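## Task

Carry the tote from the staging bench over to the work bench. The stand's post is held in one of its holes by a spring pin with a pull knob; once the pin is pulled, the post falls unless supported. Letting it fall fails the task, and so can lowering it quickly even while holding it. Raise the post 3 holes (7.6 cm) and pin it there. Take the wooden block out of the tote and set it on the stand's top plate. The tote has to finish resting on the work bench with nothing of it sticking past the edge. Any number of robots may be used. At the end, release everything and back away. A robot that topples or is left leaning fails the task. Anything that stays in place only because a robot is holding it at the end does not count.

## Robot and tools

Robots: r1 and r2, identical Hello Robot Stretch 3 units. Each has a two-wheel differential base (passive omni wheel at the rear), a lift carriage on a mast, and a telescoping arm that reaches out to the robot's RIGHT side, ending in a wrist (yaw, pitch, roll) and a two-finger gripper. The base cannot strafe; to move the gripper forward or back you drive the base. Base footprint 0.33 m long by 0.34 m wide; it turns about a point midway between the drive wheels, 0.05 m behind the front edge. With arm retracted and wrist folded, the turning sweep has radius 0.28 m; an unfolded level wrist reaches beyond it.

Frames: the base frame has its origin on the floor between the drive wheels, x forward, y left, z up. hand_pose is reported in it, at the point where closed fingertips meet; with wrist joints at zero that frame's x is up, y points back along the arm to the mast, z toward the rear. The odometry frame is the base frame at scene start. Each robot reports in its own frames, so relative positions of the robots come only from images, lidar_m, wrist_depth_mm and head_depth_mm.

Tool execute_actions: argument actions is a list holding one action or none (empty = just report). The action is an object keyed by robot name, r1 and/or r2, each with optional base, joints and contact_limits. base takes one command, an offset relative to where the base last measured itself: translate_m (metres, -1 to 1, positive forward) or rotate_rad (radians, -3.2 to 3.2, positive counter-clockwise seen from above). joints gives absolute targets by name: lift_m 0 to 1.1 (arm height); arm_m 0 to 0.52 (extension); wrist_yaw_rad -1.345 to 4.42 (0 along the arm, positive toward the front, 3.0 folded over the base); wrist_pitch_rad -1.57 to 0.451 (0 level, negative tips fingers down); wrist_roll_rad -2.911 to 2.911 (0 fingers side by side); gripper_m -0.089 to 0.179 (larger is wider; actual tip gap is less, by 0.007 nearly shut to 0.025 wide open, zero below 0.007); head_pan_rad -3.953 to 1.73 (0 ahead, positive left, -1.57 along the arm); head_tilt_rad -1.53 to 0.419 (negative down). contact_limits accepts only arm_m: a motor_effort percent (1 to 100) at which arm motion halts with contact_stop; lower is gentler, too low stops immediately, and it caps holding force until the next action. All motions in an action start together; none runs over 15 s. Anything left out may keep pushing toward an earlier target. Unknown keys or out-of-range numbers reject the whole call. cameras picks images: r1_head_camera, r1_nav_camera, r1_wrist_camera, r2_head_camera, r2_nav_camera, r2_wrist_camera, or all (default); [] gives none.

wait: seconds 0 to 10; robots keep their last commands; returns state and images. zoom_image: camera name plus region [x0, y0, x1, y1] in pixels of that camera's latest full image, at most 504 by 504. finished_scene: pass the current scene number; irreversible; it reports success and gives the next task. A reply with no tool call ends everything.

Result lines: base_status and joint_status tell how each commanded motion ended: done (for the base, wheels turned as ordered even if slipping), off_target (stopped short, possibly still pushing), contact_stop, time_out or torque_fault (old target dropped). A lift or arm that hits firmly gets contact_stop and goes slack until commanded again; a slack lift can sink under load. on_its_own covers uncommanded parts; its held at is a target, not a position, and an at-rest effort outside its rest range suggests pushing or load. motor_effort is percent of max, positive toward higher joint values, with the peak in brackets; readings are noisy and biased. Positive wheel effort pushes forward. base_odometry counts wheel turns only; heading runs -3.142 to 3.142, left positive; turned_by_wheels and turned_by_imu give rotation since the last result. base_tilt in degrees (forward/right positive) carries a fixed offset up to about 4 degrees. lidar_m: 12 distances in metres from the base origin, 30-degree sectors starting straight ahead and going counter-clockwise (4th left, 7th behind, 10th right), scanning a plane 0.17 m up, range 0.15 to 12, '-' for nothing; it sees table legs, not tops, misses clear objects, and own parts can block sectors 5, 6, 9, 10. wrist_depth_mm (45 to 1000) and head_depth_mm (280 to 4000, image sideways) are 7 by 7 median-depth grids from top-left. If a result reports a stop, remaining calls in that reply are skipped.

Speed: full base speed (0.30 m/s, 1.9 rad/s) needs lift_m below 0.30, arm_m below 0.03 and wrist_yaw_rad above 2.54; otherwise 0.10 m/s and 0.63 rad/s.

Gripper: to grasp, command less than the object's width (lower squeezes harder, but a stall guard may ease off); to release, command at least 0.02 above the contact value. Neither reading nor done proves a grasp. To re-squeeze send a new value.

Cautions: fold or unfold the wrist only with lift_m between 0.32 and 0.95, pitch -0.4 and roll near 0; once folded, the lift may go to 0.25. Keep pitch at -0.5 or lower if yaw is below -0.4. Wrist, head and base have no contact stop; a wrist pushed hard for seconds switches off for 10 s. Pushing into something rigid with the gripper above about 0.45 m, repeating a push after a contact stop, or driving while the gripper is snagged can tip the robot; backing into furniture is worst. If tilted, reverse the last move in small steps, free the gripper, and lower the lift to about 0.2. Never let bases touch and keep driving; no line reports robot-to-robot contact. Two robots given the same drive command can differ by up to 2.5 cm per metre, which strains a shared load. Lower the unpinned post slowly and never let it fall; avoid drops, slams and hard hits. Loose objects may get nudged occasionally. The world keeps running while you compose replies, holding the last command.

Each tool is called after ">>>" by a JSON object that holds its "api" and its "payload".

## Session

>>> {"api": "execute_actions", "payload": {"actions": []}}

Scene clock: 0.00 s.
r1.base_odometry: x=+0.000 y=+0.000 heading=+0.000 (m, m, rad; r1's odometry frame)
r1.turned_by_wheels: +0.000 (rad since the last result)
r1.turned_by_imu: +0.000 (rad since the last result)
r1.base_tilt: forward=-0.9 right=-0.4 (deg)
r1.lidar_m: 1.23 1.39 2.28 2.22 1.03 1.59 3.54 1.36 2.64 2.71 1.43 1.23
r1.head_depth_mm: 1116 1124 1135 1131 1137 1142 1144 / 1144 1144 1149 1157 1156 1164 1162 / 1166 1168 1168 1182 1179 1184 1191 / 1185 1191 1196 1206 1206 1209 1215 / 1212 1217 1223 1226 1225 1237 1236 / 1238 1242 1244 1249 1252 1260 1261 / 1259 1268 1273 1277 1280 1284 1292
r1.base_status: not commanded
r1.joint_positions: lift_m=+0.424 arm_m=+0.002 wrist_yaw_rad=+2.827 wrist_pitch_rad=-0.544 wrist_roll_rad=-0.016 gripper_m=+0.037 head_pan_rad=-0.012 head_tilt_rad=+0.002
r1.joint_status: not commanded
r1.motor_effort: left_wheel=+0 right_wheel=-1 lift_m=+27 arm_m=+0 wrist_yaw_rad=+0 wrist_pitch_rad=+5 wrist_roll_rad=+0 gripper_m=-1 head_pan_rad=+1 head_tilt_rad=+3 (%)
r1.hand_pose: x=+0.0427 y=+0.0498 z=+0.4100 quat_wxyz=(+0.294, +0.697, +0.083, +0.649) (m; r1's base frame)
r1.wrist_depth_mm: - - - - - - - / - - - - - - - / - - - - 952 907 866 / 937 916 877 836 794 773 739 / 794 - 752 717 704 656 636 / 687 659 655 618 - 588 565 / 610 581 - 555 535 515 508
r2.base_odometry: x=+0.000 y=+0.000 heading=+0.000 (m, m, rad; r2's odometry frame)
r2.turned_by_wheels: +0.000 (rad since the last result)
r2.turned_by_imu: +0.000 (rad since the last result)
r2.base_tilt: forward=+0.6 right=+0.6 (deg)
r2.lidar_m: 2.12 1.97 2.37 0.91 1.02 1.65 2.61 1.37 1.13 1.13 1.26 2.01
r2.head_depth_mm: 2395 - - - - 2834 2008 / 2379 3968 - - - 2897 2023 / 2325 3918 - - - 2921 2062 / 2277 3767 - - - 2976 2067 / 2245 3354 - - - 3010 2115 / 2223 3251 - - 2546 2731 1973 / 2172 3171 - - 2394 3141 2169
r2.base_status: not commanded
r2.joint_positions: lift_m=+0.487 arm_m=+0.002 wrist_yaw_rad=+3.002 wrist_pitch_rad=-0.312 wrist_roll_rad=-0.016 gripper_m=+0.037 head_pan_rad=+0.009 head_tilt_rad=-0.011
r2.joint_status: not commanded
r2.motor_effort: left_wheel=+0 right_wheel=+0 lift_m=+27 arm_m=+0 wrist_yaw_rad=+1 wrist_pitch_rad=+7 wrist_roll_rad=+0 gripper_m=+0 head_pan_rad=+1 head_tilt_rad=+1 (%)
r2.hand_pose: x=+0.0117 y=+0.0868 z=+0.5243 quat_wxyz=(+0.158, +0.699, +0.062, +0.695) (m; r2's base frame)
r2.wrist_depth_mm: - - - - - - - / - - - - - - - / - - - - - - - / - - - - - - - / 995 - - - - - - / 797 843 - 835 863 853 858 / 691 694 730 720 716 726 731
pictures: r1_head_camera (sideways: a quarter turn clockwise sets it upright), r1_nav_camera (sideways: a quarter turn counterclockwise sets it upright), r1_wrist_camera, r2_head_camera (sideways: a quarter turn clockwise sets it upright), r2_nav_camera (sideways: a quarter turn counterclockwise sets it upright), r2_wrist_camera
Images, in order (width x height): r1_head_camera 896x504, r1_nav_camera 672x504, r1_wrist_camera 644x364, r2_head_camera 896x504, r2_nav_camera 672x504, r2_wrist_camera 644x364.

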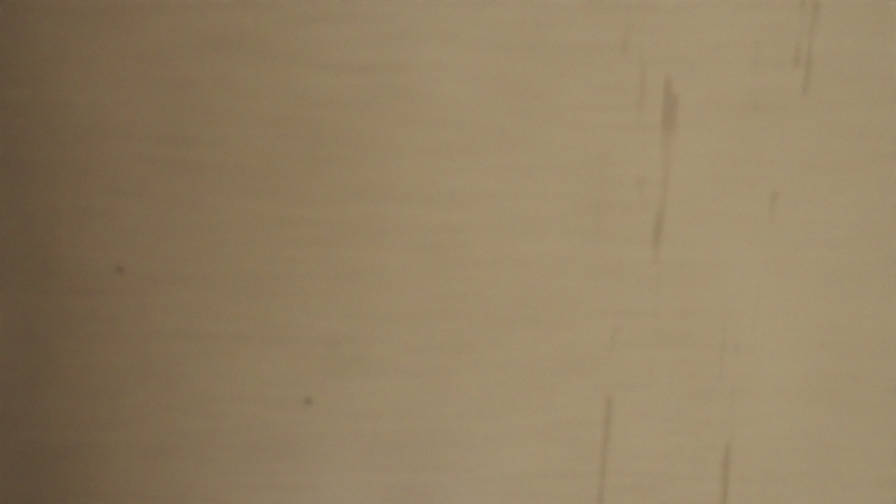

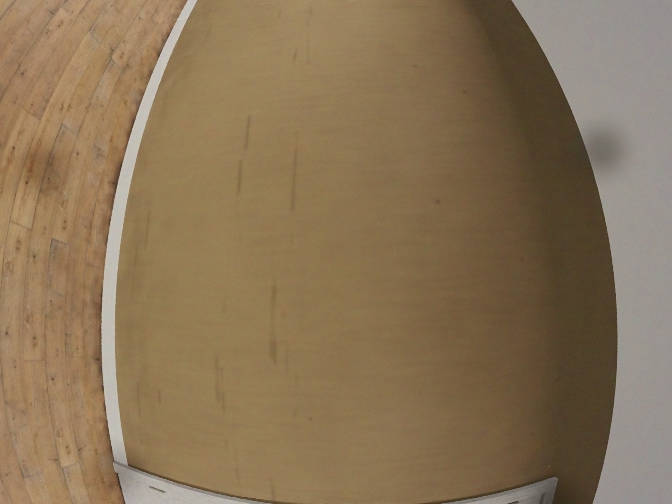

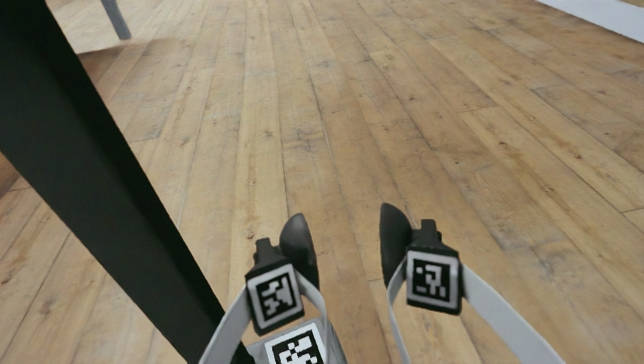

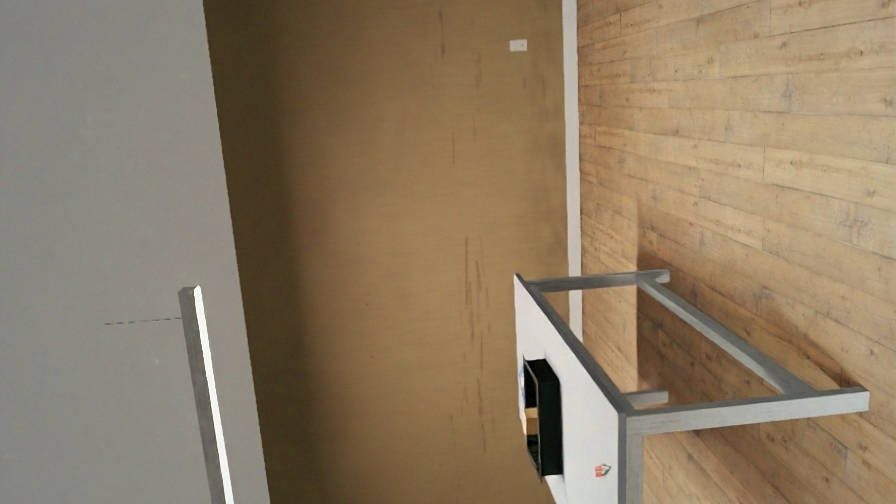

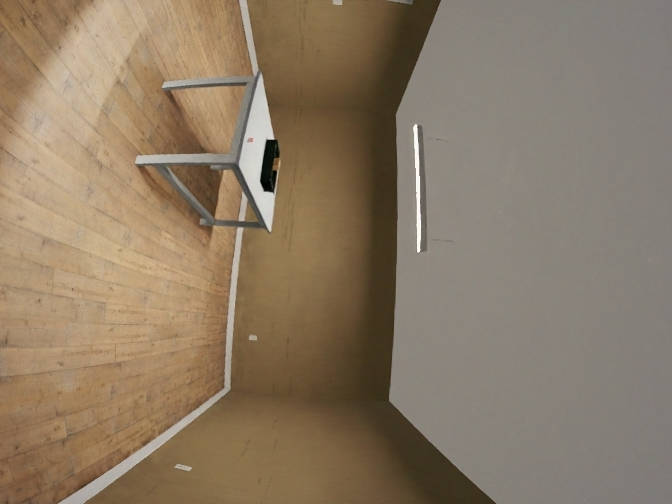

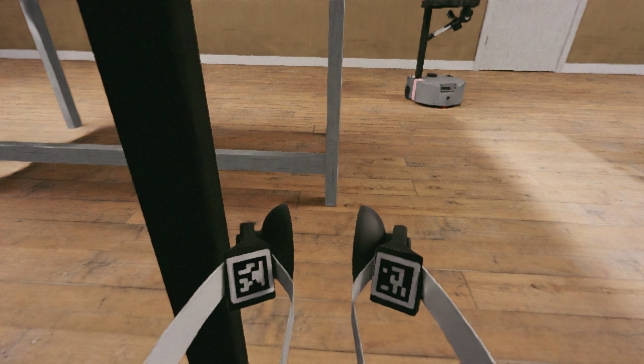

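Look around.

>>> {"api": "execute_actions", "payload": {"actions": [{"r1":{"joints":{"head_pan_rad":-3.1,"head_tilt_rad":-0.5}},"r2":{"joints":{"head_pan_rad":1.7,"head_tilt_rad":-0.5}}}], "cameras": ["r1_nav_camera","r2_nav_camera"]}}

Scene clock: 1.97 s.
r1.base_odometry: x=+0.000 y=+0.000 heading=+0.000 (m, m, rad; r1's odometry frame)
r1.turned_by_wheels: +0.000 (rad since the last result)
r1.turned_by_imu: +0.000 (rad since the last result)
r1.base_tilt: forward=-1.0 right=-0.4 (deg)
r1.lidar_m: 1.23 1.39 2.28 2.22 1.03 1.59 3.53 1.35 2.64 2.71 1.43 1.23
r1.head_depth_mm: 2907 3154 3404 2729 2000 1582 1304 / 2985 3252 3509 2674 1985 1574 1307 / 3051 3347 3578 2655 1977 1570 1296 / 3143 3434 3654 2665 1961 1563 1301 / 3209 3507 3737 2601 1953 1559 1290 / 3301 3611 3819 2614 1943 1555 1287 / 3362 3716 3923 2598 1934 1531 1281
r1.base_status: not commanded
r1.joint_positions: lift_m=+0.424 arm_m=+0.002 wrist_yaw_rad=+2.827 wrist_pitch_rad=-0.544 wrist_roll_rad=-0.016 gripper_m=+0.037 head_pan_rad=-3.093 head_tilt_rad=-0.494
r1.joint_status: all done
r1.motor_effort: left_wheel=+0(0) right_wheel=-1(0) lift_m=+27(27) arm_m=+0(0) wrist_yaw_rad=+0(1) wrist_pitch_rad=+4(4) wrist_roll_rad=+0(0) gripper_m=-1(0) head_pan_rad=-3(46) head_tilt_rad=-4(39) (%)
r1.hand_pose: x=+0.0427 y=+0.0498 z=+0.4100 quat_wxyz=(+0.294, +0.697, +0.083, +0.649) (m; r1's base frame)
r1.wrist_depth_mm: - - - - - - - / - - - - - - - / - - - - 944 914 863 / 948 918 866 845 794 750 731 / 798 - 757 725 704 664 630 / 687 661 657 616 - 582 565 / 603 587 - 562 533 522 512
r2.base_odometry: x=+0.000 y=+0.000 heading=+0.000 (m, m, rad; r2's odometry frame)
r2.turned_by_wheels: +0.000 (rad since the last result)
r2.turned_by_imu: +0.000 (rad since the last result)
r2.base_tilt: forward=+0.4 right=+0.6 (deg)
r2.lidar_m: 2.12 1.96 2.37 0.91 1.03 1.65 2.62 1.37 1.13 1.13 1.25 2.01
r2.head_depth_mm: 3044 3351 1445 1063 1770 1486 1258 / 3119 3493 1397 1055 1849 1406 1267 / 3230 3526 1431 1098 1871 1454 1284 / 3291 3641 1466 1128 1900 1468 1298 / 3358 3760 1499 1197 1924 1474 1335 / 3518 3917 1534 1220 2019 - - / 3635 - 1667 - - - -
r2.base_status: not commanded
r2.joint_positions: lift_m=+0.487 arm_m=+0.002 wrist_yaw_rad=+3.002 wrist_pitch_rad=-0.312 wrist_roll_rad=-0.016 gripper_m=+0.037 head_pan_rad=+1.693 head_tilt_rad=-0.494
r2.joint_status: all done
r2.motor_effort: left_wheel=+0(0) right_wheel=+0(0) lift_m=+27(26) arm_m=+0(0) wrist_yaw_rad=+1(1) wrist_pitch_rad=+8(7) wrist_roll_rad=+0(1) gripper_m=+0(0) head_pan_rad=+2(34) head_tilt_rad=-4(34) (%)
r2.hand_pose: x=+0.0117 y=+0.0868 z=+0.5243 quat_wxyz=(+0.158, +0.699, +0.062, +0.695) (m; r2's base frame)
r2.wrist_depth_mm: - - - - - - - / - - - - - - - / - - - - - - - / - - - - - - - / - - - - - - - / 839 792 - 825 882 844 874 / 703 715 698 718 719 725 721
pictures: r1_nav_camera (sideways: a quarter turn counterclockwise sets it upright), r2_nav_camera (sideways: a quarter turn counterclockwise sets it upright)
Images, in order (width x height): r1_nav_camera 672x504, r2_nav_camera 672x504.

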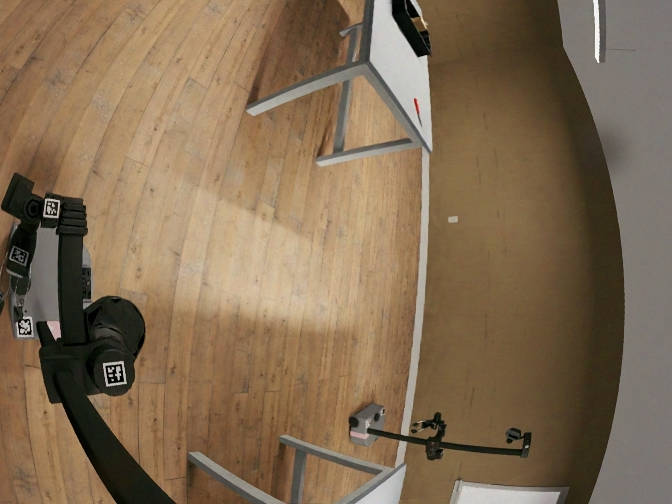

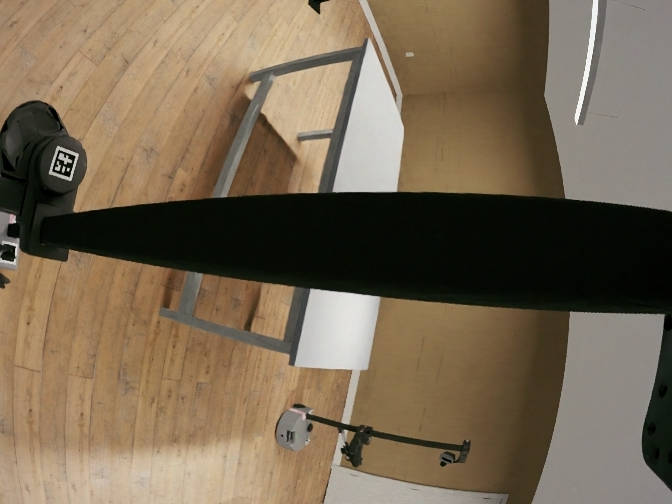

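>>> {"api": "execute_actions", "payload": {"actions": [{"r1":{"base":{"rotate_rad":-1.9},"joints":{"head_pan_rad":0}},"r2":{"base":{"rotate_rad":-0.15},"joints":{"head_pan_rad":0.8,"lift_m":0.28}}}], "cameras": []}}

>>> {"api": "execute_actions", "payload": {"actions": [{"r2":{"base":{"translate_m":1.0}}}], "cameras": ["r1_nav_camera","r2_nav_camera"]}}

Scene clock: 6.23 s.
r1.base_odometry: x=+0.000 y=+0.000 heading=-1.900 (m, m, rad; r1's odometry frame)
r1.turned_by_wheels: -1.900 (rad since the last result)
r1.turned_by_imu: -1.875 (rad since the last result)
r1.base_tilt: forward=-1.0 right=-0.4 (deg)
r1.lidar_m: 2.64 1.93 1.32 1.23 1.25 1.59 3.45 2.22 1.03 2.37 1.82 1.36
r1.head_depth_mm: 3676 3975 2015 2693 2001 1580 1306 / 3610 3926 3370 2698 1977 1577 1305 / 3611 3907 - 2652 1968 1561 1295 / 3511 3836 - 2633 1967 1560 1296 / 3502 3829 3944 2618 1938 1549 1294 / 3450 3815 3934 2578 1936 1548 1289 / 3379 3705 3917 2579 1929 1548 1285
r1.base_status: done
r1.joint_positions: lift_m=+0.424 arm_m=+0.002 wrist_yaw_rad=+2.827 wrist_pitch_rad=-0.544 wrist_roll_rad=-0.016 gripper_m=+0.037 head_pan_rad=-0.007 head_tilt_rad=-0.494
r1.joint_status: all done
r1.motor_effort: left_wheel=+2(4) right_wheel=-3(6) lift_m=+27(27) arm_m=+0(0) wrist_yaw_rad=+0(0) wrist_pitch_rad=+4(4) wrist_roll_rad=+0(0) gripper_m=+0(0) head_pan_rad=+5(47) head_tilt_rad=-3(4) (%)
r1.hand_pose: x=+0.0427 y=+0.0498 z=+0.4100 quat_wxyz=(+0.294, +0.697, +0.083, +0.649) (m; r1's base frame)
r1.wrist_depth_mm: - - - - - - - / - - - - - - - / - - - - 937 912 854 / 940 899 861 835 794 758 729 / 792 - 748 727 693 665 641 / 682 648 658 618 - 583 562 / 599 577 - 555 535 522 507
r2.base_odometry: x=+0.000 y=+0.000 heading=-0.150 (m, m, rad; r2's odometry frame)
r2.turned_by_wheels: -0.150 (rad since the last result)
r2.turned_by_imu: -0.147 (rad since the last result)
r2.base_tilt: forward=+0.4 right=+0.6 (deg)
r2.lidar_m: 3.12 1.96 2.48 0.91 0.96 1.36 3.90 1.54 1.16 1.13 1.19 1.67
r2.head_depth_mm: - 2302 3153 2200 1831 1490 1260 / - - 3442 2375 1856 1511 1278 / - - 3276 2444 1889 1528 1289 / - - 3576 2485 1901 1544 1296 / 3960 - 3652 2504 1925 1566 1306 / 3712 3910 3803 2570 1957 1579 1318 / 3416 3652 3744 2612 1987 1599 1332
r2.base_status: done
r2.joint_positions: lift_m=+0.280 arm_m=+0.002 wrist_yaw_rad=+3.002 wrist_pitch_rad=-0.313 wrist_roll_rad=-0.016 gripper_m=+0.037 head_pan_rad=+0.807 head_tilt_rad=-0.494
r2.joint_status: all done
r2.motor_effort: left_wheel=+2(6) right_wheel=-2(4) lift_m=+24(25) arm_m=+0(0) wrist_yaw_rad=+1(1) wrist_pitch_rad=+8(8) wrist_roll_rad=+0(1) gripper_m=-1(0) head_pan_rad=-2(33) head_tilt_rad=-3(3) (%)
r2.hand_pose: x=+0.0117 y=+0.0867 z=+0.3169 quat_wxyz=(+0.159, +0.698, +0.063, +0.695) (m; r2's base frame)
r2.wrist_depth_mm: - - - - - - - / - - - - - - - / - - - - - - - / 861 878 879 906 881 905 927 / 667 680 - 685 720 682 694 / 557 549 - 565 572 563 566 / 467 489 - - 469 476 478
pictures: none
No camera images: the call's "cameras" was empty. Leave "cameras" out to get every camera's image.

Scene clock: 11.33 s.
r1.base_odometry: x=+0.000 y=+0.000 heading=-1.900 (m, m, rad; r1's odometry frame)
r1.turned_by_wheels: +0.000 (rad since the last result)
r1.turned_by_imu: +0.001 (rad since the last result)
r1.base_tilt: forward=-0.9 right=-0.4 (deg)
r1.lidar_m: 2.64 1.93 1.32 1.23 1.25 1.58 3.43 2.22 1.03 2.24 1.82 1.36
r1.head_depth_mm: 3668 3996 2014 2704 1989 1578 1306 / 3618 3902 3324 2675 1979 1565 1305 / 3606 3958 - 2639 1958 1562 1304 / 3562 3879 - 2652 1960 1547 1296 / 3543 3826 3980 2596 1945 1554 1288 / 3484 3748 3929 2590 1932 1549 1283 / 3437 3752 3842 2588 1921 1542 1279
r1.base_status: not commanded
r1.joint_positions: lift_m=+0.424 arm_m=+0.002 wrist_yaw_rad=+2.827 wrist_pitch_rad=-0.544 wrist_roll_rad=-0.016 gripper_m=+0.037 head_pan_rad=-0.007 head_tilt_rad=-0.494
r1.joint_status: not commanded
r1.motor_effort: left_wheel=+2(2) right_wheel=-2(2) lift_m=+27(28) arm_m=+0(0) wrist_yaw_rad=+1(1) wrist_pitch_rad=+4(5) wrist_roll_rad=+1(0) gripper_m=-1(1) head_pan_rad=+4(2) head_tilt_rad=-3(3) (%)
r1.hand_pose: x=+0.0427 y=+0.0498 z=+0.4100 quat_wxyz=(+0.294, +0.697, +0.083, +0.649) (m; r1's base frame)
r1.wrist_depth_mm: - - - - - - - / - - - - - - - / - - - - 946 918 863 / 946 922 879 832 806 756 737 / 805 - 755 715 695 664 635 / 691 654 658 615 - 583 568 / 602 583 - 556 531 525 509
r2.base_odometry: x=+0.989 y=-0.149 heading=-0.150 (m, m, rad; r2's odometry frame)
r2.turned_by_wheels: +0.000 (rad since the last result)
r2.turned_by_imu: +0.000 (rad since the last result)
r2.base_tilt: forward=+0.4 right=+0.6 (deg)
r2.lidar_m: 3.77 1.20 1.14 2.37 3.83 1.34 4.00 1.60 1.20 1.17 1.22 1.73
r2.head_depth_mm: 3767 2257 2832 2295 1836 1488 1260 / 3998 2382 1599 2399 1797 1517 1268 / - - 1441 2432 1759 1529 1282 / - - 1459 1354 1743 1557 1293 / 3910 - 1504 2529 1917 1562 1301 / 3619 3894 1718 2440 1945 1571 1323 / 3372 3605 3620 2616 1965 1591 1331
r2.base_status: done
r2.joint_positions: lift_m=+0.280 arm_m=+0.002 wrist_yaw_rad=+3.002 wrist_pitch_rad=-0.313 wrist_roll_rad=-0.016 gripper_m=+0.037 head_pan_rad=+0.807 head_tilt_rad=-0.495
r2.joint_status: not commanded
r2.motor_effort: left_wheel=+2(10) right_wheel=-1(6) lift_m=+24(24) arm_m=+0(0) wrist_yaw_rad=+1(1) wrist_pitch_rad=+8(8) wrist_roll_rad=+0(1) gripper_m=+0(0) head_pan_rad=-2(2) head_tilt_rad=-4(4) (%)
r2.hand_pose: x=+0.0117 y=+0.0867 z=+0.3169 quat_wxyz=(+0.159, +0.698, +0.063, +0.695) (m; r2's base frame)
r2.wrist_depth_mm: - - - - - - - / - - - - - - - / - - - - - - - / 855 846 888 888 894 901 915 / 685 676 - 695 713 685 695 / 549 547 - 547 581 568 571 / 459 479 - - 473 478 476
pictures: r1_nav_camera (sideways: a quarter turn counterclockwise sets it upright), r2_nav_camera (sideways: a quarter turn counterclockwise sets it upright)
Images, in order (width x height): r1_nav_camera 672x504, r2_nav_camera 672x504.

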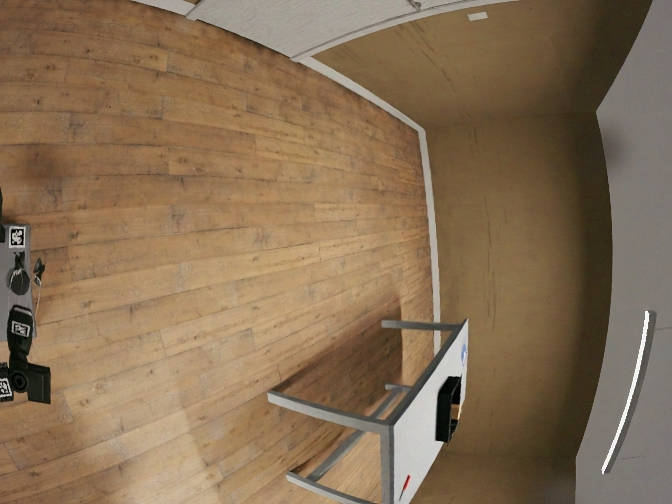

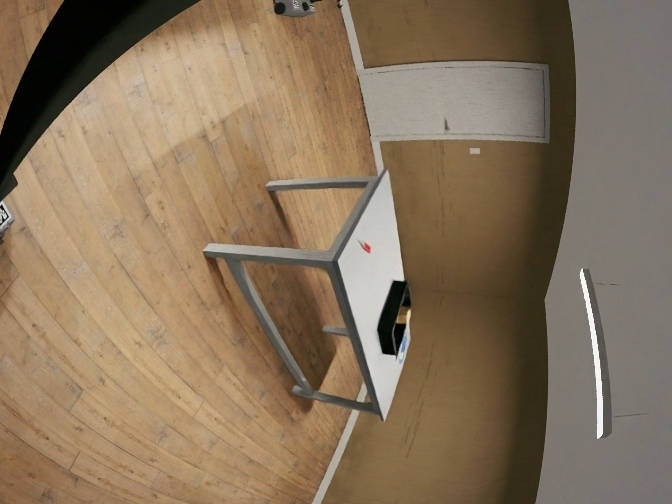

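>>> {"api": "execute_actions", "payload": {"actions": [{"r1":{"base":{"rotate_rad":-0.15},"joints":{"head_pan_rad":-1.57,"head_tilt_rad":-0.8}},"r2":{"base":{"rotate_rad":0.29},"joints":{"head_pan_rad":-1.57,"head_tilt_rad":-0.8}}}], "cameras": []}}

>>> {"api": "execute_actions", "payload": {"actions": [{"r1":{"base":{"translate_m":1.0},"joints":{"wrist_pitch_rad":-0.4,"wrist_yaw_rad":0,"lift_m":0.9}},"r2":{"base":{"translate_m":1.0}}}], "cameras": []}}

>>> {"api": "execute_actions", "payload": {"actions": [{"r1":{"base":{"rotate_rad":0.15},"joints":{"wrist_pitch_rad":-1.5,"wrist_roll_rad":1.57,"lift_m":1.08,"gripper_m":0.08}},"r2":{"base":{"translate_m":0.6}}}], "cameras": []}}

>>> {"api": "execute_actions", "payload": {"actions": [{"r1":{"base":{"translate_m":0.9}},"r2":{"base":{"rotate_rad":2.9}}}], "cameras": ["r1_nav_camera","r2_nav_camera"]}}

Scene clock: 13.40 s.
r1.base_odometry: x=+0.000 y=+0.000 heading=-2.050 (m, m, rad; r1's odometry frame)
r1.turned_by_wheels: -0.150 (rad since the last result)
r1.turned_by_imu: -0.147 (rad since the last result)
r1.base_tilt: forward=-0.9 right=-0.4 (deg)
r1.lidar_m: 2.65 2.45 1.40 1.23 1.23 1.43 2.51 2.22 1.03 1.59 2.27 1.36
r1.head_depth_mm: 3368 1189 1955 1670 1510 1311 1150 / 3324 1566 2111 1802 1502 1302 1145 / 3304 2824 2054 1787 1502 1295 1163 / 3251 2808 2170 1773 1493 1295 1157 / 3144 2801 2172 1758 1485 1286 1152 / 3108 2776 2141 1753 1486 1281 1128 / 2973 2650 2133 1739 1475 1277 1123
r1.base_status: done
r1.joint_positions: lift_m=+0.424 arm_m=+0.002 wrist_yaw_rad=+2.827 wrist_pitch_rad=-0.544 wrist_roll_rad=-0.016 gripper_m=+0.037 head_pan_rad=-1.563 head_tilt_rad=-0.790
r1.joint_status: all done
r1.motor_effort: left_wheel=+2(6) right_wheel=-2(7) lift_m=+27(27) arm_m=+0(0) wrist_yaw_rad=+0(1) wrist_pitch_rad=+4(4) wrist_roll_rad=+0(0) gripper_m=+0(0) head_pan_rad=-3(44) head_tilt_rad=-6(32) (%)
r1.hand_pose: x=+0.0427 y=+0.0498 z=+0.4100 quat_wxyz=(+0.294, +0.697, +0.083, +0.649) (m; r1's base frame)
r1.wrist_depth_mm: 990 - - - - - - / - - - - - - - / - - - - 945 916 871 / 933 894 854 831 809 757 734 / 794 - 742 727 705 654 633 / 682 660 663 623 - 590 572 / 597 578 - 556 536 521 509
r2.base_odometry: x=+0.989 y=-0.149 heading=+0.140 (m, m, rad; r2's odometry frame)
r2.turned_by_wheels: +0.290 (rad since the last result)
r2.turned_by_imu: +0.283 (rad since the last result)
r2.base_tilt: forward=+0.5 right=+0.5 (deg)
r2.lidar_m: 1.59 1.14 1.69 1.83 1.56 2.01 2.12 1.30 1.17 1.17 1.41 2.65
r2.head_depth_mm: 1000 1149 1346 1571 1430 1263 1120 / 1030 1185 1396 1610 1451 1269 1150 / 1062 1223 1441 1647 1455 1282 1161 / 1095 1271 1515 1697 1481 1290 1154 / 1126 1324 1581 1740 1493 1307 1157 / 1169 1369 1650 1761 1507 1316 1168 / 1202 1419 1716 1771 1520 1328 1174
r2.base_status: done
r2.joint_positions: lift_m=+0.280 arm_m=+0.002 wrist_yaw_rad=+3.002 wrist_pitch_rad=-0.313 wrist_roll_rad=-0.016 gripper_m=+0.037 head_pan_rad=-1.563 head_tilt_rad=-0.790
r2.joint_status: all done
r2.motor_effort: left_wheel=-1(6) right_wheel=+1(7) lift_m=+24(23) arm_m=+0(0) wrist_yaw_rad=+1(1) wrist_pitch_rad=+8(8) wrist_roll_rad=+0(1) gripper_m=+0(0) head_pan_rad=-2(34) head_tilt_rad=-6(31) (%)
r2.hand_pose: x=+0.0117 y=+0.0867 z=+0.3169 quat_wxyz=(+0.159, +0.698, +0.063, +0.695) (m; r2's base frame)
r2.wrist_depth_mm: - - - - - - - / - - - - - - - / - - - - - - - / 861 884 887 891 897 903 910 / 658 677 - 692 721 699 704 / 544 560 - 562 575 557 564 / 469 483 - - 476 471 477
pictures: none
No camera images: the call's "cameras" was empty. Leave "cameras" out to get every camera's image.

Scene clock: 24.63 s.
r1.base_odometry: x=-0.461 y=-0.887 heading=-2.050 (m, m, rad; r1's odometry frame)
r1.turned_by_wheels: +0.000 (rad since the last result)
r1.turned_by_imu: +0.004 (rad since the last result)
r1.base_tilt: forward=-1.0 right=-0.4 (deg)
r1.lidar_m: 1.66 2.94 1.71 1.46 1.46 1.72 3.05 1.70 2.01 3.28 0.57 1.40
r1.head_depth_mm: 3244 2879 2220 1807 - - - / 3154 2865 2201 1789 - - - / 3080 2842 2176 1836 - - 1105 / 3022 2822 2168 1860 - 1277 1122 / 2986 2814 2153 1760 1488 1289 1132 / 2875 2785 2155 1746 1476 1283 1132 / 2807 2538 1404 1541 963 1234 1125
r1.base_status: done
r1.joint_positions: lift_m=+0.900 arm_m=+0.002 wrist_yaw_rad=+0.003 wrist_pitch_rad=-0.420 wrist_roll_rad=-0.016 gripper_m=+0.037 head_pan_rad=-1.563 head_tilt_rad=-0.790
r1.joint_status: all done
r1.motor_effort: left_wheel=+1(5) right_wheel=-2(3) lift_m=+32(34) arm_m=+0(0) wrist_yaw_rad=-3(4) wrist_pitch_rad=+6(5) wrist_roll_rad=+0(0) gripper_m=+0(1) head_pan_rad=-3(4) head_tilt_rad=-6(6) (%)
r1.hand_pose: x=-0.0209 y=-0.3709 z=+0.9119 quat_wxyz=(+0.697, +0.150, -0.686, -0.146) (m; r1's base frame)
r1.wrist_depth_mm: - - - - - - - / - - - - - - - / 808 777 - - - - - / 579 620 - - - - - / 460 549 - - - - - / 380 - - - - - - / 378 470 - - - - -
r2.base_odometry: x=+1.979 y=-0.010 heading=+0.140 (m, m, rad; r2's odometry frame)
r2.turned_by_wheels: +0.000 (rad since the last result)
r2.turned_by_imu: -0.001 (rad since the last result)
r2.base_tilt: forward=+0.5 right=+0.5 (deg)
r2.lidar_m: 1.01 0.62 0.56 0.56 2.29 2.04 2.70 1.67 1.49 1.50 1.80 2.81
r2.head_depth_mm: 1296 1481 1727 1657 1438 1259 1120 / 1332 1531 1797 1674 1448 1270 1147 / 1371 1580 1857 1708 1465 1286 1159 / 1417 1639 1910 1732 1475 1294 1154 / 1456 1703 1957 1734 1492 1308 1158 / 1500 1761 2016 1764 1512 1318 1168 / 1555 1832 2066 1776 1516 1331 1176
r2.base_status: done
r2.joint_positions: lift_m=+0.280 arm_m=+0.002 wrist_yaw_rad=+3.002 wrist_pitch_rad=-0.313 wrist_roll_rad=-0.016 gripper_m=+0.037 head_pan_rad=-1.563 head_tilt_rad=-0.790
r2.joint_status: not commanded
r2.motor_effort: left_wheel=+0(6) right_wheel=+1(9) lift_m=+24(24) arm_m=+0(0) wrist_yaw_rad=+1(1) wrist_pitch_rad=+8(8) wrist_roll_rad=+0(0) gripper_m=+0(0) head_pan_rad=-2(3) head_tilt_rad=-5(5) (%)
r2.hand_pose: x=+0.0117 y=+0.0867 z=+0.3169 quat_wxyz=(+0.159, +0.698, +0.063, +0.695) (m; r2's base frame)
r2.wrist_depth_mm: - - - - - - - / - - - - - - - / - - - 677 - - - / 871 857 864 787 804 641 601 / 663 678 - 686 713 678 712 / 556 554 - 551 582 574 567 / 463 482 - - 476 481 479
pictures: none
No camera images: the call's "cameras" was empty. Leave "cameras" out to get every camera's image.

Scene clock: 28.37 s.
r1.base_odometry: x=-0.461 y=-0.887 heading=-1.900 (m, m, rad; r1's odometry frame)
r1.turned_by_wheels: +0.150 (rad since the last result)
r1.turned_by_imu: +0.149 (rad since the last result)
r1.base_tilt: forward=-0.9 right=-0.4 (deg)
r1.lidar_m: 1.65 2.35 1.56 1.46 1.47 1.92 4.19 1.70 3.52 1.20 0.57 1.56
r1.head_depth_mm: - - - - - 1308 1150 / - - - - - 1255 1144 / - - - - - - - / 2958 2831 2171 1823 - 1242 1156 / 2931 2806 2155 1809 - 1239 1138 / 2889 1171 928 1590 1094 1258 1132 / 2865 1112 865 747 1474 1275 1124
r1.base_status: done
r1.joint_positions: lift_m=+1.080 arm_m=+0.002 wrist_yaw_rad=+0.002 wrist_pitch_rad=-1.493 wrist_roll_rad=+1.565 gripper_m=+0.080 head_pan_rad=-1.563 head_tilt_rad=-0.790
r1.joint_status: all done
r1.motor_effort: left_wheel=-1(5) right_wheel=+2(6) lift_m=+32(32) arm_m=+0(1) wrist_yaw_rad=-2(2) wrist_pitch_rad=-2(6) wrist_roll_rad=+2(3) gripper_m=+0(93) head_pan_rad=-3(3) head_tilt_rad=-6(6) (%)
r1.hand_pose: x=-0.0216 y=-0.1424 z=+0.9611 quat_wxyz=(+0.003, +0.002, -0.734, -0.679) (m; r1's base frame)
r1.wrist_depth_mm: - - - - - - 988 / - - - - - - - / - - - - - - - / - - - - - - - / - - - - - - - / - - - - - - - / - - - - - - -
r2.base_odometry: x=+2.573 y=+0.074 heading=+0.140 (m, m, rad; r2's odometry frame)
r2.turned_by_wheels: +0.000 (rad since the last result)
r2.turned_by_imu: +0.000 (rad since the last result)
r2.base_tilt: forward=+0.5 right=+0.5 (deg)
r2.lidar_m: 0.66 0.41 0.36 0.37 0.44 0.83 3.07 1.89 1.68 1.69 2.04 2.24
r2.head_depth_mm: 1465 1681 1878 1663 1430 1256 1123 / 1509 1730 1932 1689 1448 1275 1148 / 1558 1802 1976 1702 1463 1274 1156 / 1593 1856 2041 1722 1488 1293 1149 / 1658 1921 2089 1737 1488 1302 1158 / 1707 2003 2107 1767 1508 1315 1164 / 1760 2078 2134 1776 1517 1327 1177
r2.base_status: done
r2.joint_positions: lift_m=+0.280 arm_m=+0.002 wrist_yaw_rad=+3.002 wrist_pitch_rad=-0.313 wrist_roll_rad=-0.016 gripper_m=+0.037 head_pan_rad=-1.563 head_tilt_rad=-0.790
r2.joint_status: not commanded
r2.motor_effort: left_wheel=-1(7) right_wheel=+1(8) lift_m=+24(24) arm_m=+0(0) wrist_yaw_rad=+1(1) wrist_pitch_rad=+8(8) wrist_roll_rad=+0(0) gripper_m=+0(1) head_pan_rad=-2(2) head_tilt_rad=-6(5) (%)
r2.hand_pose: x=+0.0117 y=+0.0867 z=+0.3169 quat_wxyz=(+0.159, +0.698, +0.063, +0.695) (m; r2's base frame)
r2.wrist_depth_mm: - - - - - - - / - - - - - - - / - - - - - - - / 584 569 522 502 899 911 899 / 679 682 - 654 484 461 434 / 551 555 - 542 587 562 560 / 468 479 - - 473 483 473
pictures: none
No camera images: the call's "cameras" was empty. Leave "cameras" out to get every camera's image.

Scene clock: 38.50 s.
r1.base_odometry: x=-0.752 y=-1.739 heading=-1.900 (m, m, rad; r1's odometry frame)
r1.turned_by_wheels: +0.000 (rad since the last result)
r1.turned_by_imu: +0.004 (rad since the last result)
r1.base_tilt: forward=-1.1 right=-0.4 (deg)
r1.lidar_m: 2.26 2.28 1.69 1.57 1.57 2.04 3.95 0.86 1.19 1.11 1.13 0.81
r1.head_depth_mm: - - - - - 1307 1151 / - - - - - 1259 1150 / - - - - - - - / 2835 992 838 738 - 1243 1160 / 2825 1004 860 734 - 1242 1137 / 2772 1030 818 710 1416 1279 1129 / 2773 1115 868 707 1418 1276 1126
r1.base_status: done
r1.joint_positions: lift_m=+1.080 arm_m=+0.002 wrist_yaw_rad=+0.002 wrist_pitch_rad=-1.493 wrist_roll_rad=+1.565 gripper_m=+0.080 head_pan_rad=-1.563 head_tilt_rad=-0.790
r1.joint_status: not commanded
r1.motor_effort: left_wheel=-1(4) right_wheel=+2(6) lift_m=+32(32) arm_m=+0(1) wrist_yaw_rad=-2(2) wrist_pitch_rad=-2(2) wrist_roll_rad=+2(2) gripper_m=+0(0) head_pan_rad=-3(2) head_tilt_rad=-6(6) (%)
r1.hand_pose: x=-0.0216 y=-0.1424 z=+0.9611 quat_wxyz=(+0.003, +0.002, -0.734, -0.679) (m; r1's base frame)
r1.wrist_depth_mm: 438 - - - - - 987 / 375 - - - - - - / 384 - - - - - - / 389 - - - - - - / 405 - - - - - - / 417 491 - - - - - / 429 422 - - - - -
r2.base_odometry: x=+2.573 y=+0.074 heading=+3.040 (m, m, rad; r2's odometry frame)
r2.turned_by_wheels: +2.900 (rad since the last result)
r2.turned_by_imu: +2.820 (rad since the last result)
r2.base_tilt: forward=+0.5 right=+0.5 (deg)
r2.lidar_m: 2.55 2.26 1.73 1.68 1.78 2.29 2.24 0.49 0.37 0.36 0.38 0.55
r2.head_depth_mm: 2818 987 802 674 597 1263 1123 / 2852 1003 768 678 600 1277 1149 / 2850 922 801 671 605 1285 1160 / 2727 917 781 672 613 1294 1158 / 2832 940 792 675 619 1308 1159 / 2817 1079 816 699 625 1314 1165 / 2871 1094 871 722 630 1330 1175
r2.base_status: done
r2.joint_positions: lift_m=+0.280 arm_m=+0.002 wrist_yaw_rad=+3.002 wrist_pitch_rad=-0.313 wrist_roll_rad=-0.016 gripper_m=+0.037 head_pan_rad=-1.563 head_tilt_rad=-0.791
r2.joint_status: not commanded
r2.motor_effort: left_wheel=+0(7) right_wheel=+1(10) lift_m=+24(24) arm_m=+0(0) wrist_yaw_rad=+1(1) wrist_pitch_rad=+8(8) wrist_roll_rad=+0(0) gripper_m=+0(0) head_pan_rad=-2(3) head_tilt_rad=-6(6) (%)
r2.hand_pose: x=+0.0117 y=+0.0867 z=+0.3169 quat_wxyz=(+0.159, +0.698, +0.063, +0.695) (m; r2's base frame)
r2.wrist_depth_mm: - - - - - - - / - - - - - - - / - - - - - - - / 885 842 863 884 876 919 924 / 668 657 - 684 719 717 693 / 554 551 - 546 575 567 568 / 463 479 - - 476 472 474
pictures: r1_nav_camera (sideways: a quarter turn counterclockwise sets it upright), r2_nav_camera (sideways: a quarter turn counterclockwise sets it upright)
Images, in order (width x height): r1_nav_camera 672x504, r2_nav_camera 672x504.

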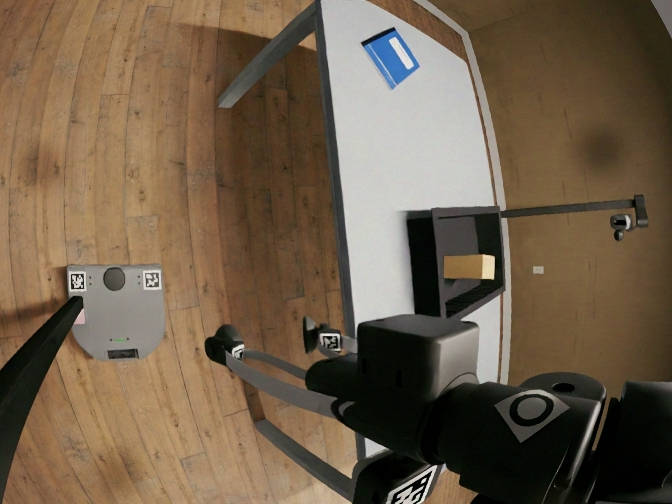

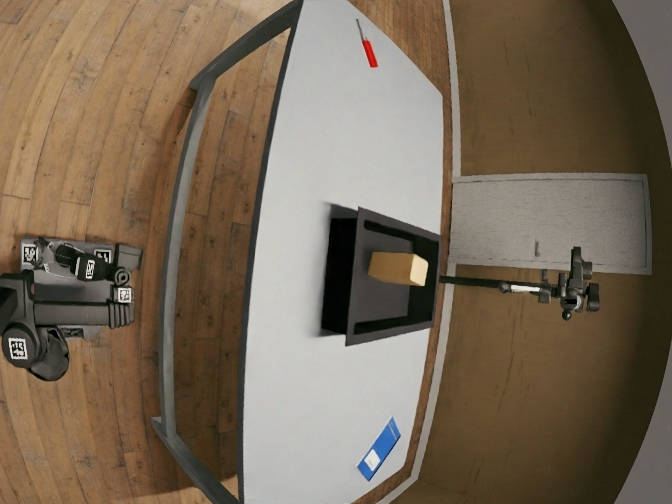

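>>> {"api": "execute_actions", "payload": {"actions": [{"r1":{"base":{"rotate_rad":0.12},"joints":{"arm_m":0.45}},"r2":{"base":{"rotate_rad":-0.05},"joints":{"lift_m":0.9,"wrist_pitch_rad":-0.4}}}], "cameras": []}}

>>> {"api": "execute_actions", "payload": {"actions": [{"r2":{"joints":{"wrist_yaw_rad":0,"lift_m":1.08}}}], "cameras": []}}

>>> {"api": "execute_actions", "payload": {"actions": [{"r2":{"joints":{"wrist_pitch_rad":-1.5,"wrist_roll_rad":1.57,"gripper_m":0.08,"arm_m":0.35}}}], "cameras": ["r1_wrist_camera","r2_wrist_camera","r1_nav_camera"]}}

Scene clock: 45.17 s.
r1.base_odometry: x=-0.752 y=-1.739 heading=-1.780 (m, m, rad; r1's odometry frame)
r1.turned_by_wheels: +0.120 (rad since the last result)
r1.turned_by_imu: +0.120 (rad since the last result)
r1.base_tilt: forward=-0.8 right=-0.4 (deg)
r1.lidar_m: 2.25 2.20 1.63 1.56 1.62 2.27 2.54 0.86 1.15 1.11 1.15 0.81
r1.head_depth_mm: 2808 2919 900 731 1449 1307 1150 / 2834 1158 814 727 1445 1300 1148 / 2977 1018 815 723 1436 1300 1142 / 1481 1005 753 716 1431 1291 1139 / 2872 1081 821 715 1422 1291 1134 / 2848 1119 868 711 1445 1281 1131 / 2868 1110 867 706 1438 1278 1129
r1.base_status: done
r1.joint_positions: lift_m=+1.080 arm_m=+0.450 wrist_yaw_rad=+0.001 wrist_pitch_rad=-1.494 wrist_roll_rad=+1.567 gripper_m=+0.080 head_pan_rad=-1.563 head_tilt_rad=-0.790
r1.joint_status: all done
r1.motor_effort: left_wheel=-1(5) right_wheel=+2(7) lift_m=+32(32) arm_m=+4(11) wrist_yaw_rad=-1(2) wrist_pitch_rad=-1(2) wrist_roll_rad=+1(2) gripper_m=+0(0) head_pan_rad=-3(3) head_tilt_rad=-6(6) (%)
r1.hand_pose: x=-0.0215 y=-0.5899 z=+0.9611 quat_wxyz=(+0.002, +0.001, -0.733, -0.680) (m; r1's base frame)
r1.wrist_depth_mm: 269 261 273 326 325 321 - / 362 354 346 336 333 328 - / 261 340 358 345 342 337 - / 253 306 369 357 353 346 - / 400 387 379 369 365 - - / 404 384 - 331 376 - - / 322 315 407 389 384 381 -
r2.base_odometry: x=+2.573 y=+0.074 heading=+2.990 (m, m, rad; r2's odometry frame)
r2.turned_by_wheels: -0.050 (rad since the last result)
r2.turned_by_imu: -0.050 (rad since the last result)
r2.base_tilt: forward=+0.5 right=+0.5 (deg)
r2.lidar_m: 2.55 2.38 1.74 1.68 1.75 2.32 2.23 0.51 0.38 0.36 0.38 0.52
r2.head_depth_mm: 2810 987 803 691 - 1070 1130 / 2835 1005 816 684 - - - / 2848 952 772 674 - - - / 2726 931 809 670 - 1066 1149 / 2771 933 779 674 632 1258 1146 / 2793 1075 781 682 624 1323 1149 / 2780 1097 871 721 618 1323 1161
r2.base_status: done
r2.joint_positions: lift_m=+0.900 arm_m=+0.002 wrist_yaw_rad=+3.002 wrist_pitch_rad=-0.414 wrist_roll_rad=-0.016 gripper_m=+0.037 head_pan_rad=-1.563 head_tilt_rad=-0.791
r2.joint_status: all done
r2.motor_effort: left_wheel=+2(6) right_wheel=-1(5) lift_m=+29(31) arm_m=+0(0) wrist_yaw_rad=+1(1) wrist_pitch_rad=+7(9) wrist_roll_rad=+0(0) gripper_m=+0(0) head_pan_rad=-2(2) head_tilt_rad=-5(6) (%)
r2.hand_pose: x=+0.0101 y=+0.0754 z=+0.9134 quat_wxyz=(+0.193, +0.695, +0.098, +0.686) (m; r2's base frame)
r2.wrist_depth_mm: - - - - - - - / - - - - - - - / - - - - - - - / - - - - - - - / - - - - - - - / - - - - - - - / - - - - - - -
pictures: none
No camera images: the call's "cameras" was empty. Leave "cameras" out to get every camera's image.

Scene clock: 47.67 s.
r1.base_odometry: x=-0.752 y=-1.739 heading=-1.780 (m, m, rad; r1's odometry frame)
r1.turned_by_wheels: +0.000 (rad since the last result)
r1.turned_by_imu: +0.001 (rad since the last result)
r1.base_tilt: forward=-1.0 right=-0.4 (deg)
r1.lidar_m: 2.25 2.20 1.63 1.56 1.62 2.27 2.54 0.86 1.15 1.11 1.16 0.81
r1.head_depth_mm: 2810 2899 897 731 1449 1310 1149 / 2806 1163 817 728 1445 1306 1146 / 2945 1021 813 722 1432 1301 1146 / 1481 1009 753 719 1428 1291 1139 / 2876 1085 820 712 1426 1290 1132 / 2849 1121 868 709 1452 1283 1133 / 2880 1111 863 707 1443 1273 1124
r1.base_status: not commanded
r1.joint_positions: lift_m=+1.080 arm_m=+0.450 wrist_yaw_rad=+0.001 wrist_pitch_rad=-1.494 wrist_roll_rad=+1.567 gripper_m=+0.080 head_pan_rad=-1.563 head_tilt_rad=-0.790
r1.joint_status: not commanded
r1.motor_effort: left_wheel=-2(2) right_wheel=+2(1) lift_m=+32(32) arm_m=+5(4) wrist_yaw_rad=+0(1) wrist_pitch_rad=-2(1) wrist_roll_rad=+1(1) gripper_m=+0(0) head_pan_rad=-4(3) head_tilt_rad=-6(6) (%)
r1.hand_pose: x=-0.0215 y=-0.5899 z=+0.9611 quat_wxyz=(+0.002, +0.001, -0.733, -0.680) (m; r1's base frame)
r1.wrist_depth_mm: 269 261 273 328 324 321 - / 363 355 347 337 332 325 - / 259 342 356 345 341 337 - / 254 305 367 358 352 349 - / 400 386 379 366 367 - - / 405 377 - 332 375 - - / 325 312 405 393 383 380 -
r2.base_odometry: x=+2.573 y=+0.074 heading=+2.990 (m, m, rad; r2's odometry frame)
r2.turned_by_wheels: +0.000 (rad since the last result)
r2.turned_by_imu: +0.000 (rad since the last result)
r2.base_tilt: forward=+0.5 right=+0.6 (deg)
r2.lidar_m: 2.56 2.37 1.75 1.68 1.75 2.32 2.24 0.52 0.38 0.36 0.38 0.52
r2.head_depth_mm: - - - - 1352 1265 1122 / - - - - 1360 1270 1131 / - - - - 604 1284 1145 / - 903 782 671 612 1292 1149 / 2802 931 781 674 618 1301 1149 / 2828 1075 781 681 625 1314 1144 / 2795 1096 869 724 619 1326 1156
r2.base_status: not commanded
r2.joint_positions: lift_m=+1.080 arm_m=+0.002 wrist_yaw_rad=+0.004 wrist_pitch_rad=-0.415 wrist_roll_rad=-0.016 gripper_m=+0.037 head_pan_rad=-1.563 head_tilt_rad=-0.791
r2.joint_status: all done
r2.motor_effort: left_wheel=+2(2) right_wheel=-1(1) lift_m=+29(32) arm_m=+0(0) wrist_yaw_rad=-4(6) wrist_pitch_rad=+7(7) wrist_roll_rad=+1(0) gripper_m=-1(0) head_pan_rad=-1(2) head_tilt_rad=-6(5) (%)
r2.hand_pose: x=-0.0207 y=-0.3721 z=+1.0932 quat_wxyz=(+0.698, +0.148, -0.686, -0.143) (m; r2's base frame)
r2.wrist_depth_mm: - - - - - - - / - - - - - - - / - - - - - - - / 781 775 714 762 798 798 844 / 636 629 583 619 679 668 663 / 538 521 455 537 557 535 550 / 468 467 455 457 478 473 478
pictures: none
No camera images: the call's "cameras" was empty. Leave "cameras" out to get every camera's image.

Scene clock: 51.43 s.
r1.base_odometry: x=-0.752 y=-1.739 heading=-1.780 (m, m, rad; r1's odometry frame)
r1.turned_by_wheels: +0.000 (rad since the last result)
r1.turned_by_imu: +0.001 (rad since the last result)
r1.base_tilt: forward=-1.0 right=-0.4 (deg)
r1.lidar_m: 2.25 2.19 1.63 1.56 1.62 2.27 2.54 0.85 1.15 1.11 1.16 0.81
r1.head_depth_mm: 2838 2864 899 731 1452 1311 1149 / 2843 1162 816 726 1447 1299 1146 / 2907 1014 815 722 1440 1300 1143 / 1426 1006 754 718 1428 1293 1142 / 2858 1083 818 714 1428 1287 1132 / 2858 1125 870 710 1448 1282 1131 / 2869 1111 863 706 1448 1281 1130
r1.base_status: not commanded
r1.joint_positions: lift_m=+1.080 arm_m=+0.450 wrist_yaw_rad=+0.001 wrist_pitch_rad=-1.494 wrist_roll_rad=+1.567 gripper_m=+0.080 head_pan_rad=-1.563 head_tilt_rad=-0.790
r1.joint_status: not commanded
r1.motor_effort: left_wheel=-1(1) right_wheel=+2(2) lift_m=+32(32) arm_m=+4(4) wrist_yaw_rad=+0(1) wrist_pitch_rad=-1(2) wrist_roll_rad=+1(1) gripper_m=+0(0) head_pan_rad=-4(4) head_tilt_rad=-6(6) (%)
r1.hand_pose: x=-0.0215 y=-0.5899 z=+0.9611 quat_wxyz=(+0.002, +0.001, -0.733, -0.680) (m; r1's base frame)
r1.wrist_depth_mm: 270 261 271 329 325 320 - / 362 355 346 337 336 327 - / 261 342 355 346 344 336 - / 253 302 365 357 353 348 - / 398 385 380 368 365 - - / 400 378 - 331 373 - - / 326 316 405 390 387 380 -
r2.base_odometry: x=+2.573 y=+0.074 heading=+2.990 (m, m, rad; r2's odometry frame)
r2.turned_by_wheels: +0.000 (rad since the last result)
r2.turned_by_imu: +0.000 (rad since the last result)
r2.base_tilt: forward=+0.5 right=+0.6 (deg)
r2.lidar_m: 2.56 2.38 1.74 1.68 1.75 2.32 2.24 0.51 0.38 0.36 0.38 0.52
r2.head_depth_mm: 2792 988 803 675 607 1260 1121 / 2872 1006 814 682 613 1276 1129 / 2907 982 703 673 605 1274 1144 / - 922 808 670 613 1294 1147 / 2806 929 778 674 619 1305 1138 / 2826 1077 781 682 625 1317 1144 / 2789 1093 871 723 618 1328 1161
r2.base_status: not commanded
r2.joint_positions: lift_m=+1.080 arm_m=+0.350 wrist_yaw_rad=+0.002 wrist_pitch_rad=-1.494 wrist_roll_rad=+1.566 gripper_m=+0.080 head_pan_rad=-1.563 head_tilt_rad=-0.791
r2.joint_status: all done
r2.motor_effort: left_wheel=+2(2) right_wheel=-1(1) lift_m=+28(29) arm_m=+6(7) wrist_yaw_rad=-2(4) wrist_pitch_rad=-3(8) wrist_roll_rad=+2(3) gripper_m=+0(84) head_pan_rad=-3(2) head_tilt_rad=-6(6) (%)
r2.hand_pose: x=-0.0215 y=-0.4900 z=+0.9612 quat_wxyz=(+0.003, +0.002, -0.734, -0.680) (m; r2's base frame)
r2.wrist_depth_mm: 353 346 341 340 330 - - / 362 359 351 346 340 336 - / 281 282 283 353 346 347 - / 386 376 370 360 361 - - / 391 381 377 378 368 - - / 271 305 386 382 380 - - / 278 351 390 396 389 - -
pictures: r1_nav_camera (sideways: a quarter turn counterclockwise sets it upright), r1_wrist_camera, r2_wrist_camera
Images, in order (width x height): r1_nav_camera 672x504, r1_wrist_camera 644x364, r2_wrist_camera 644x364.

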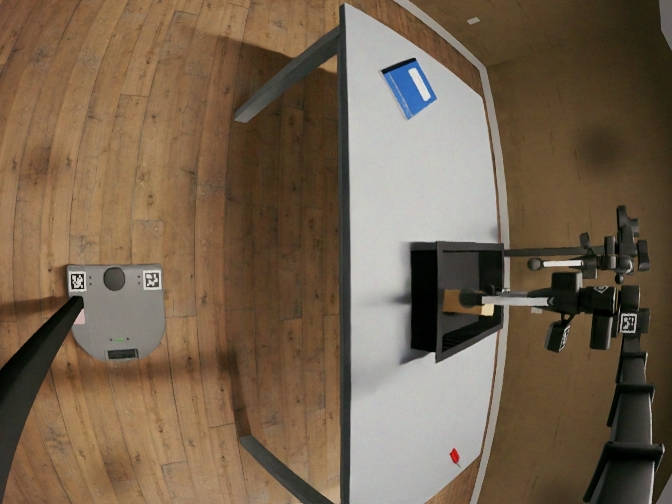

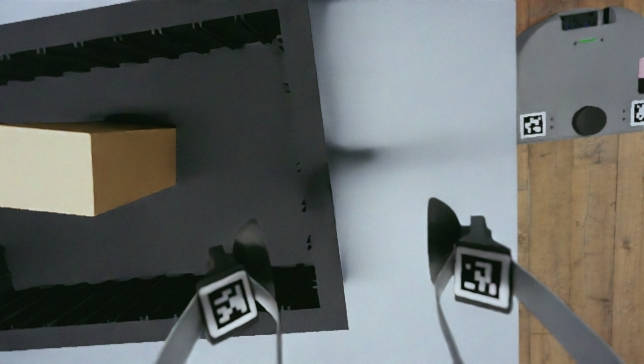

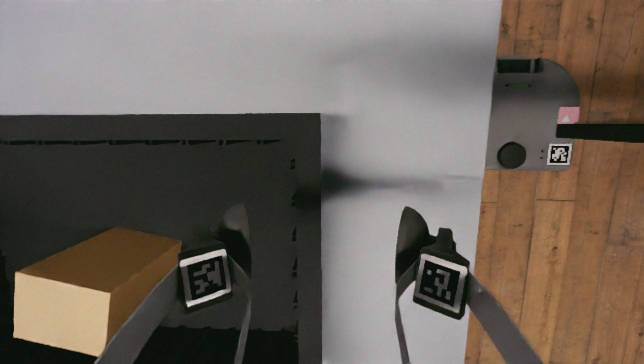

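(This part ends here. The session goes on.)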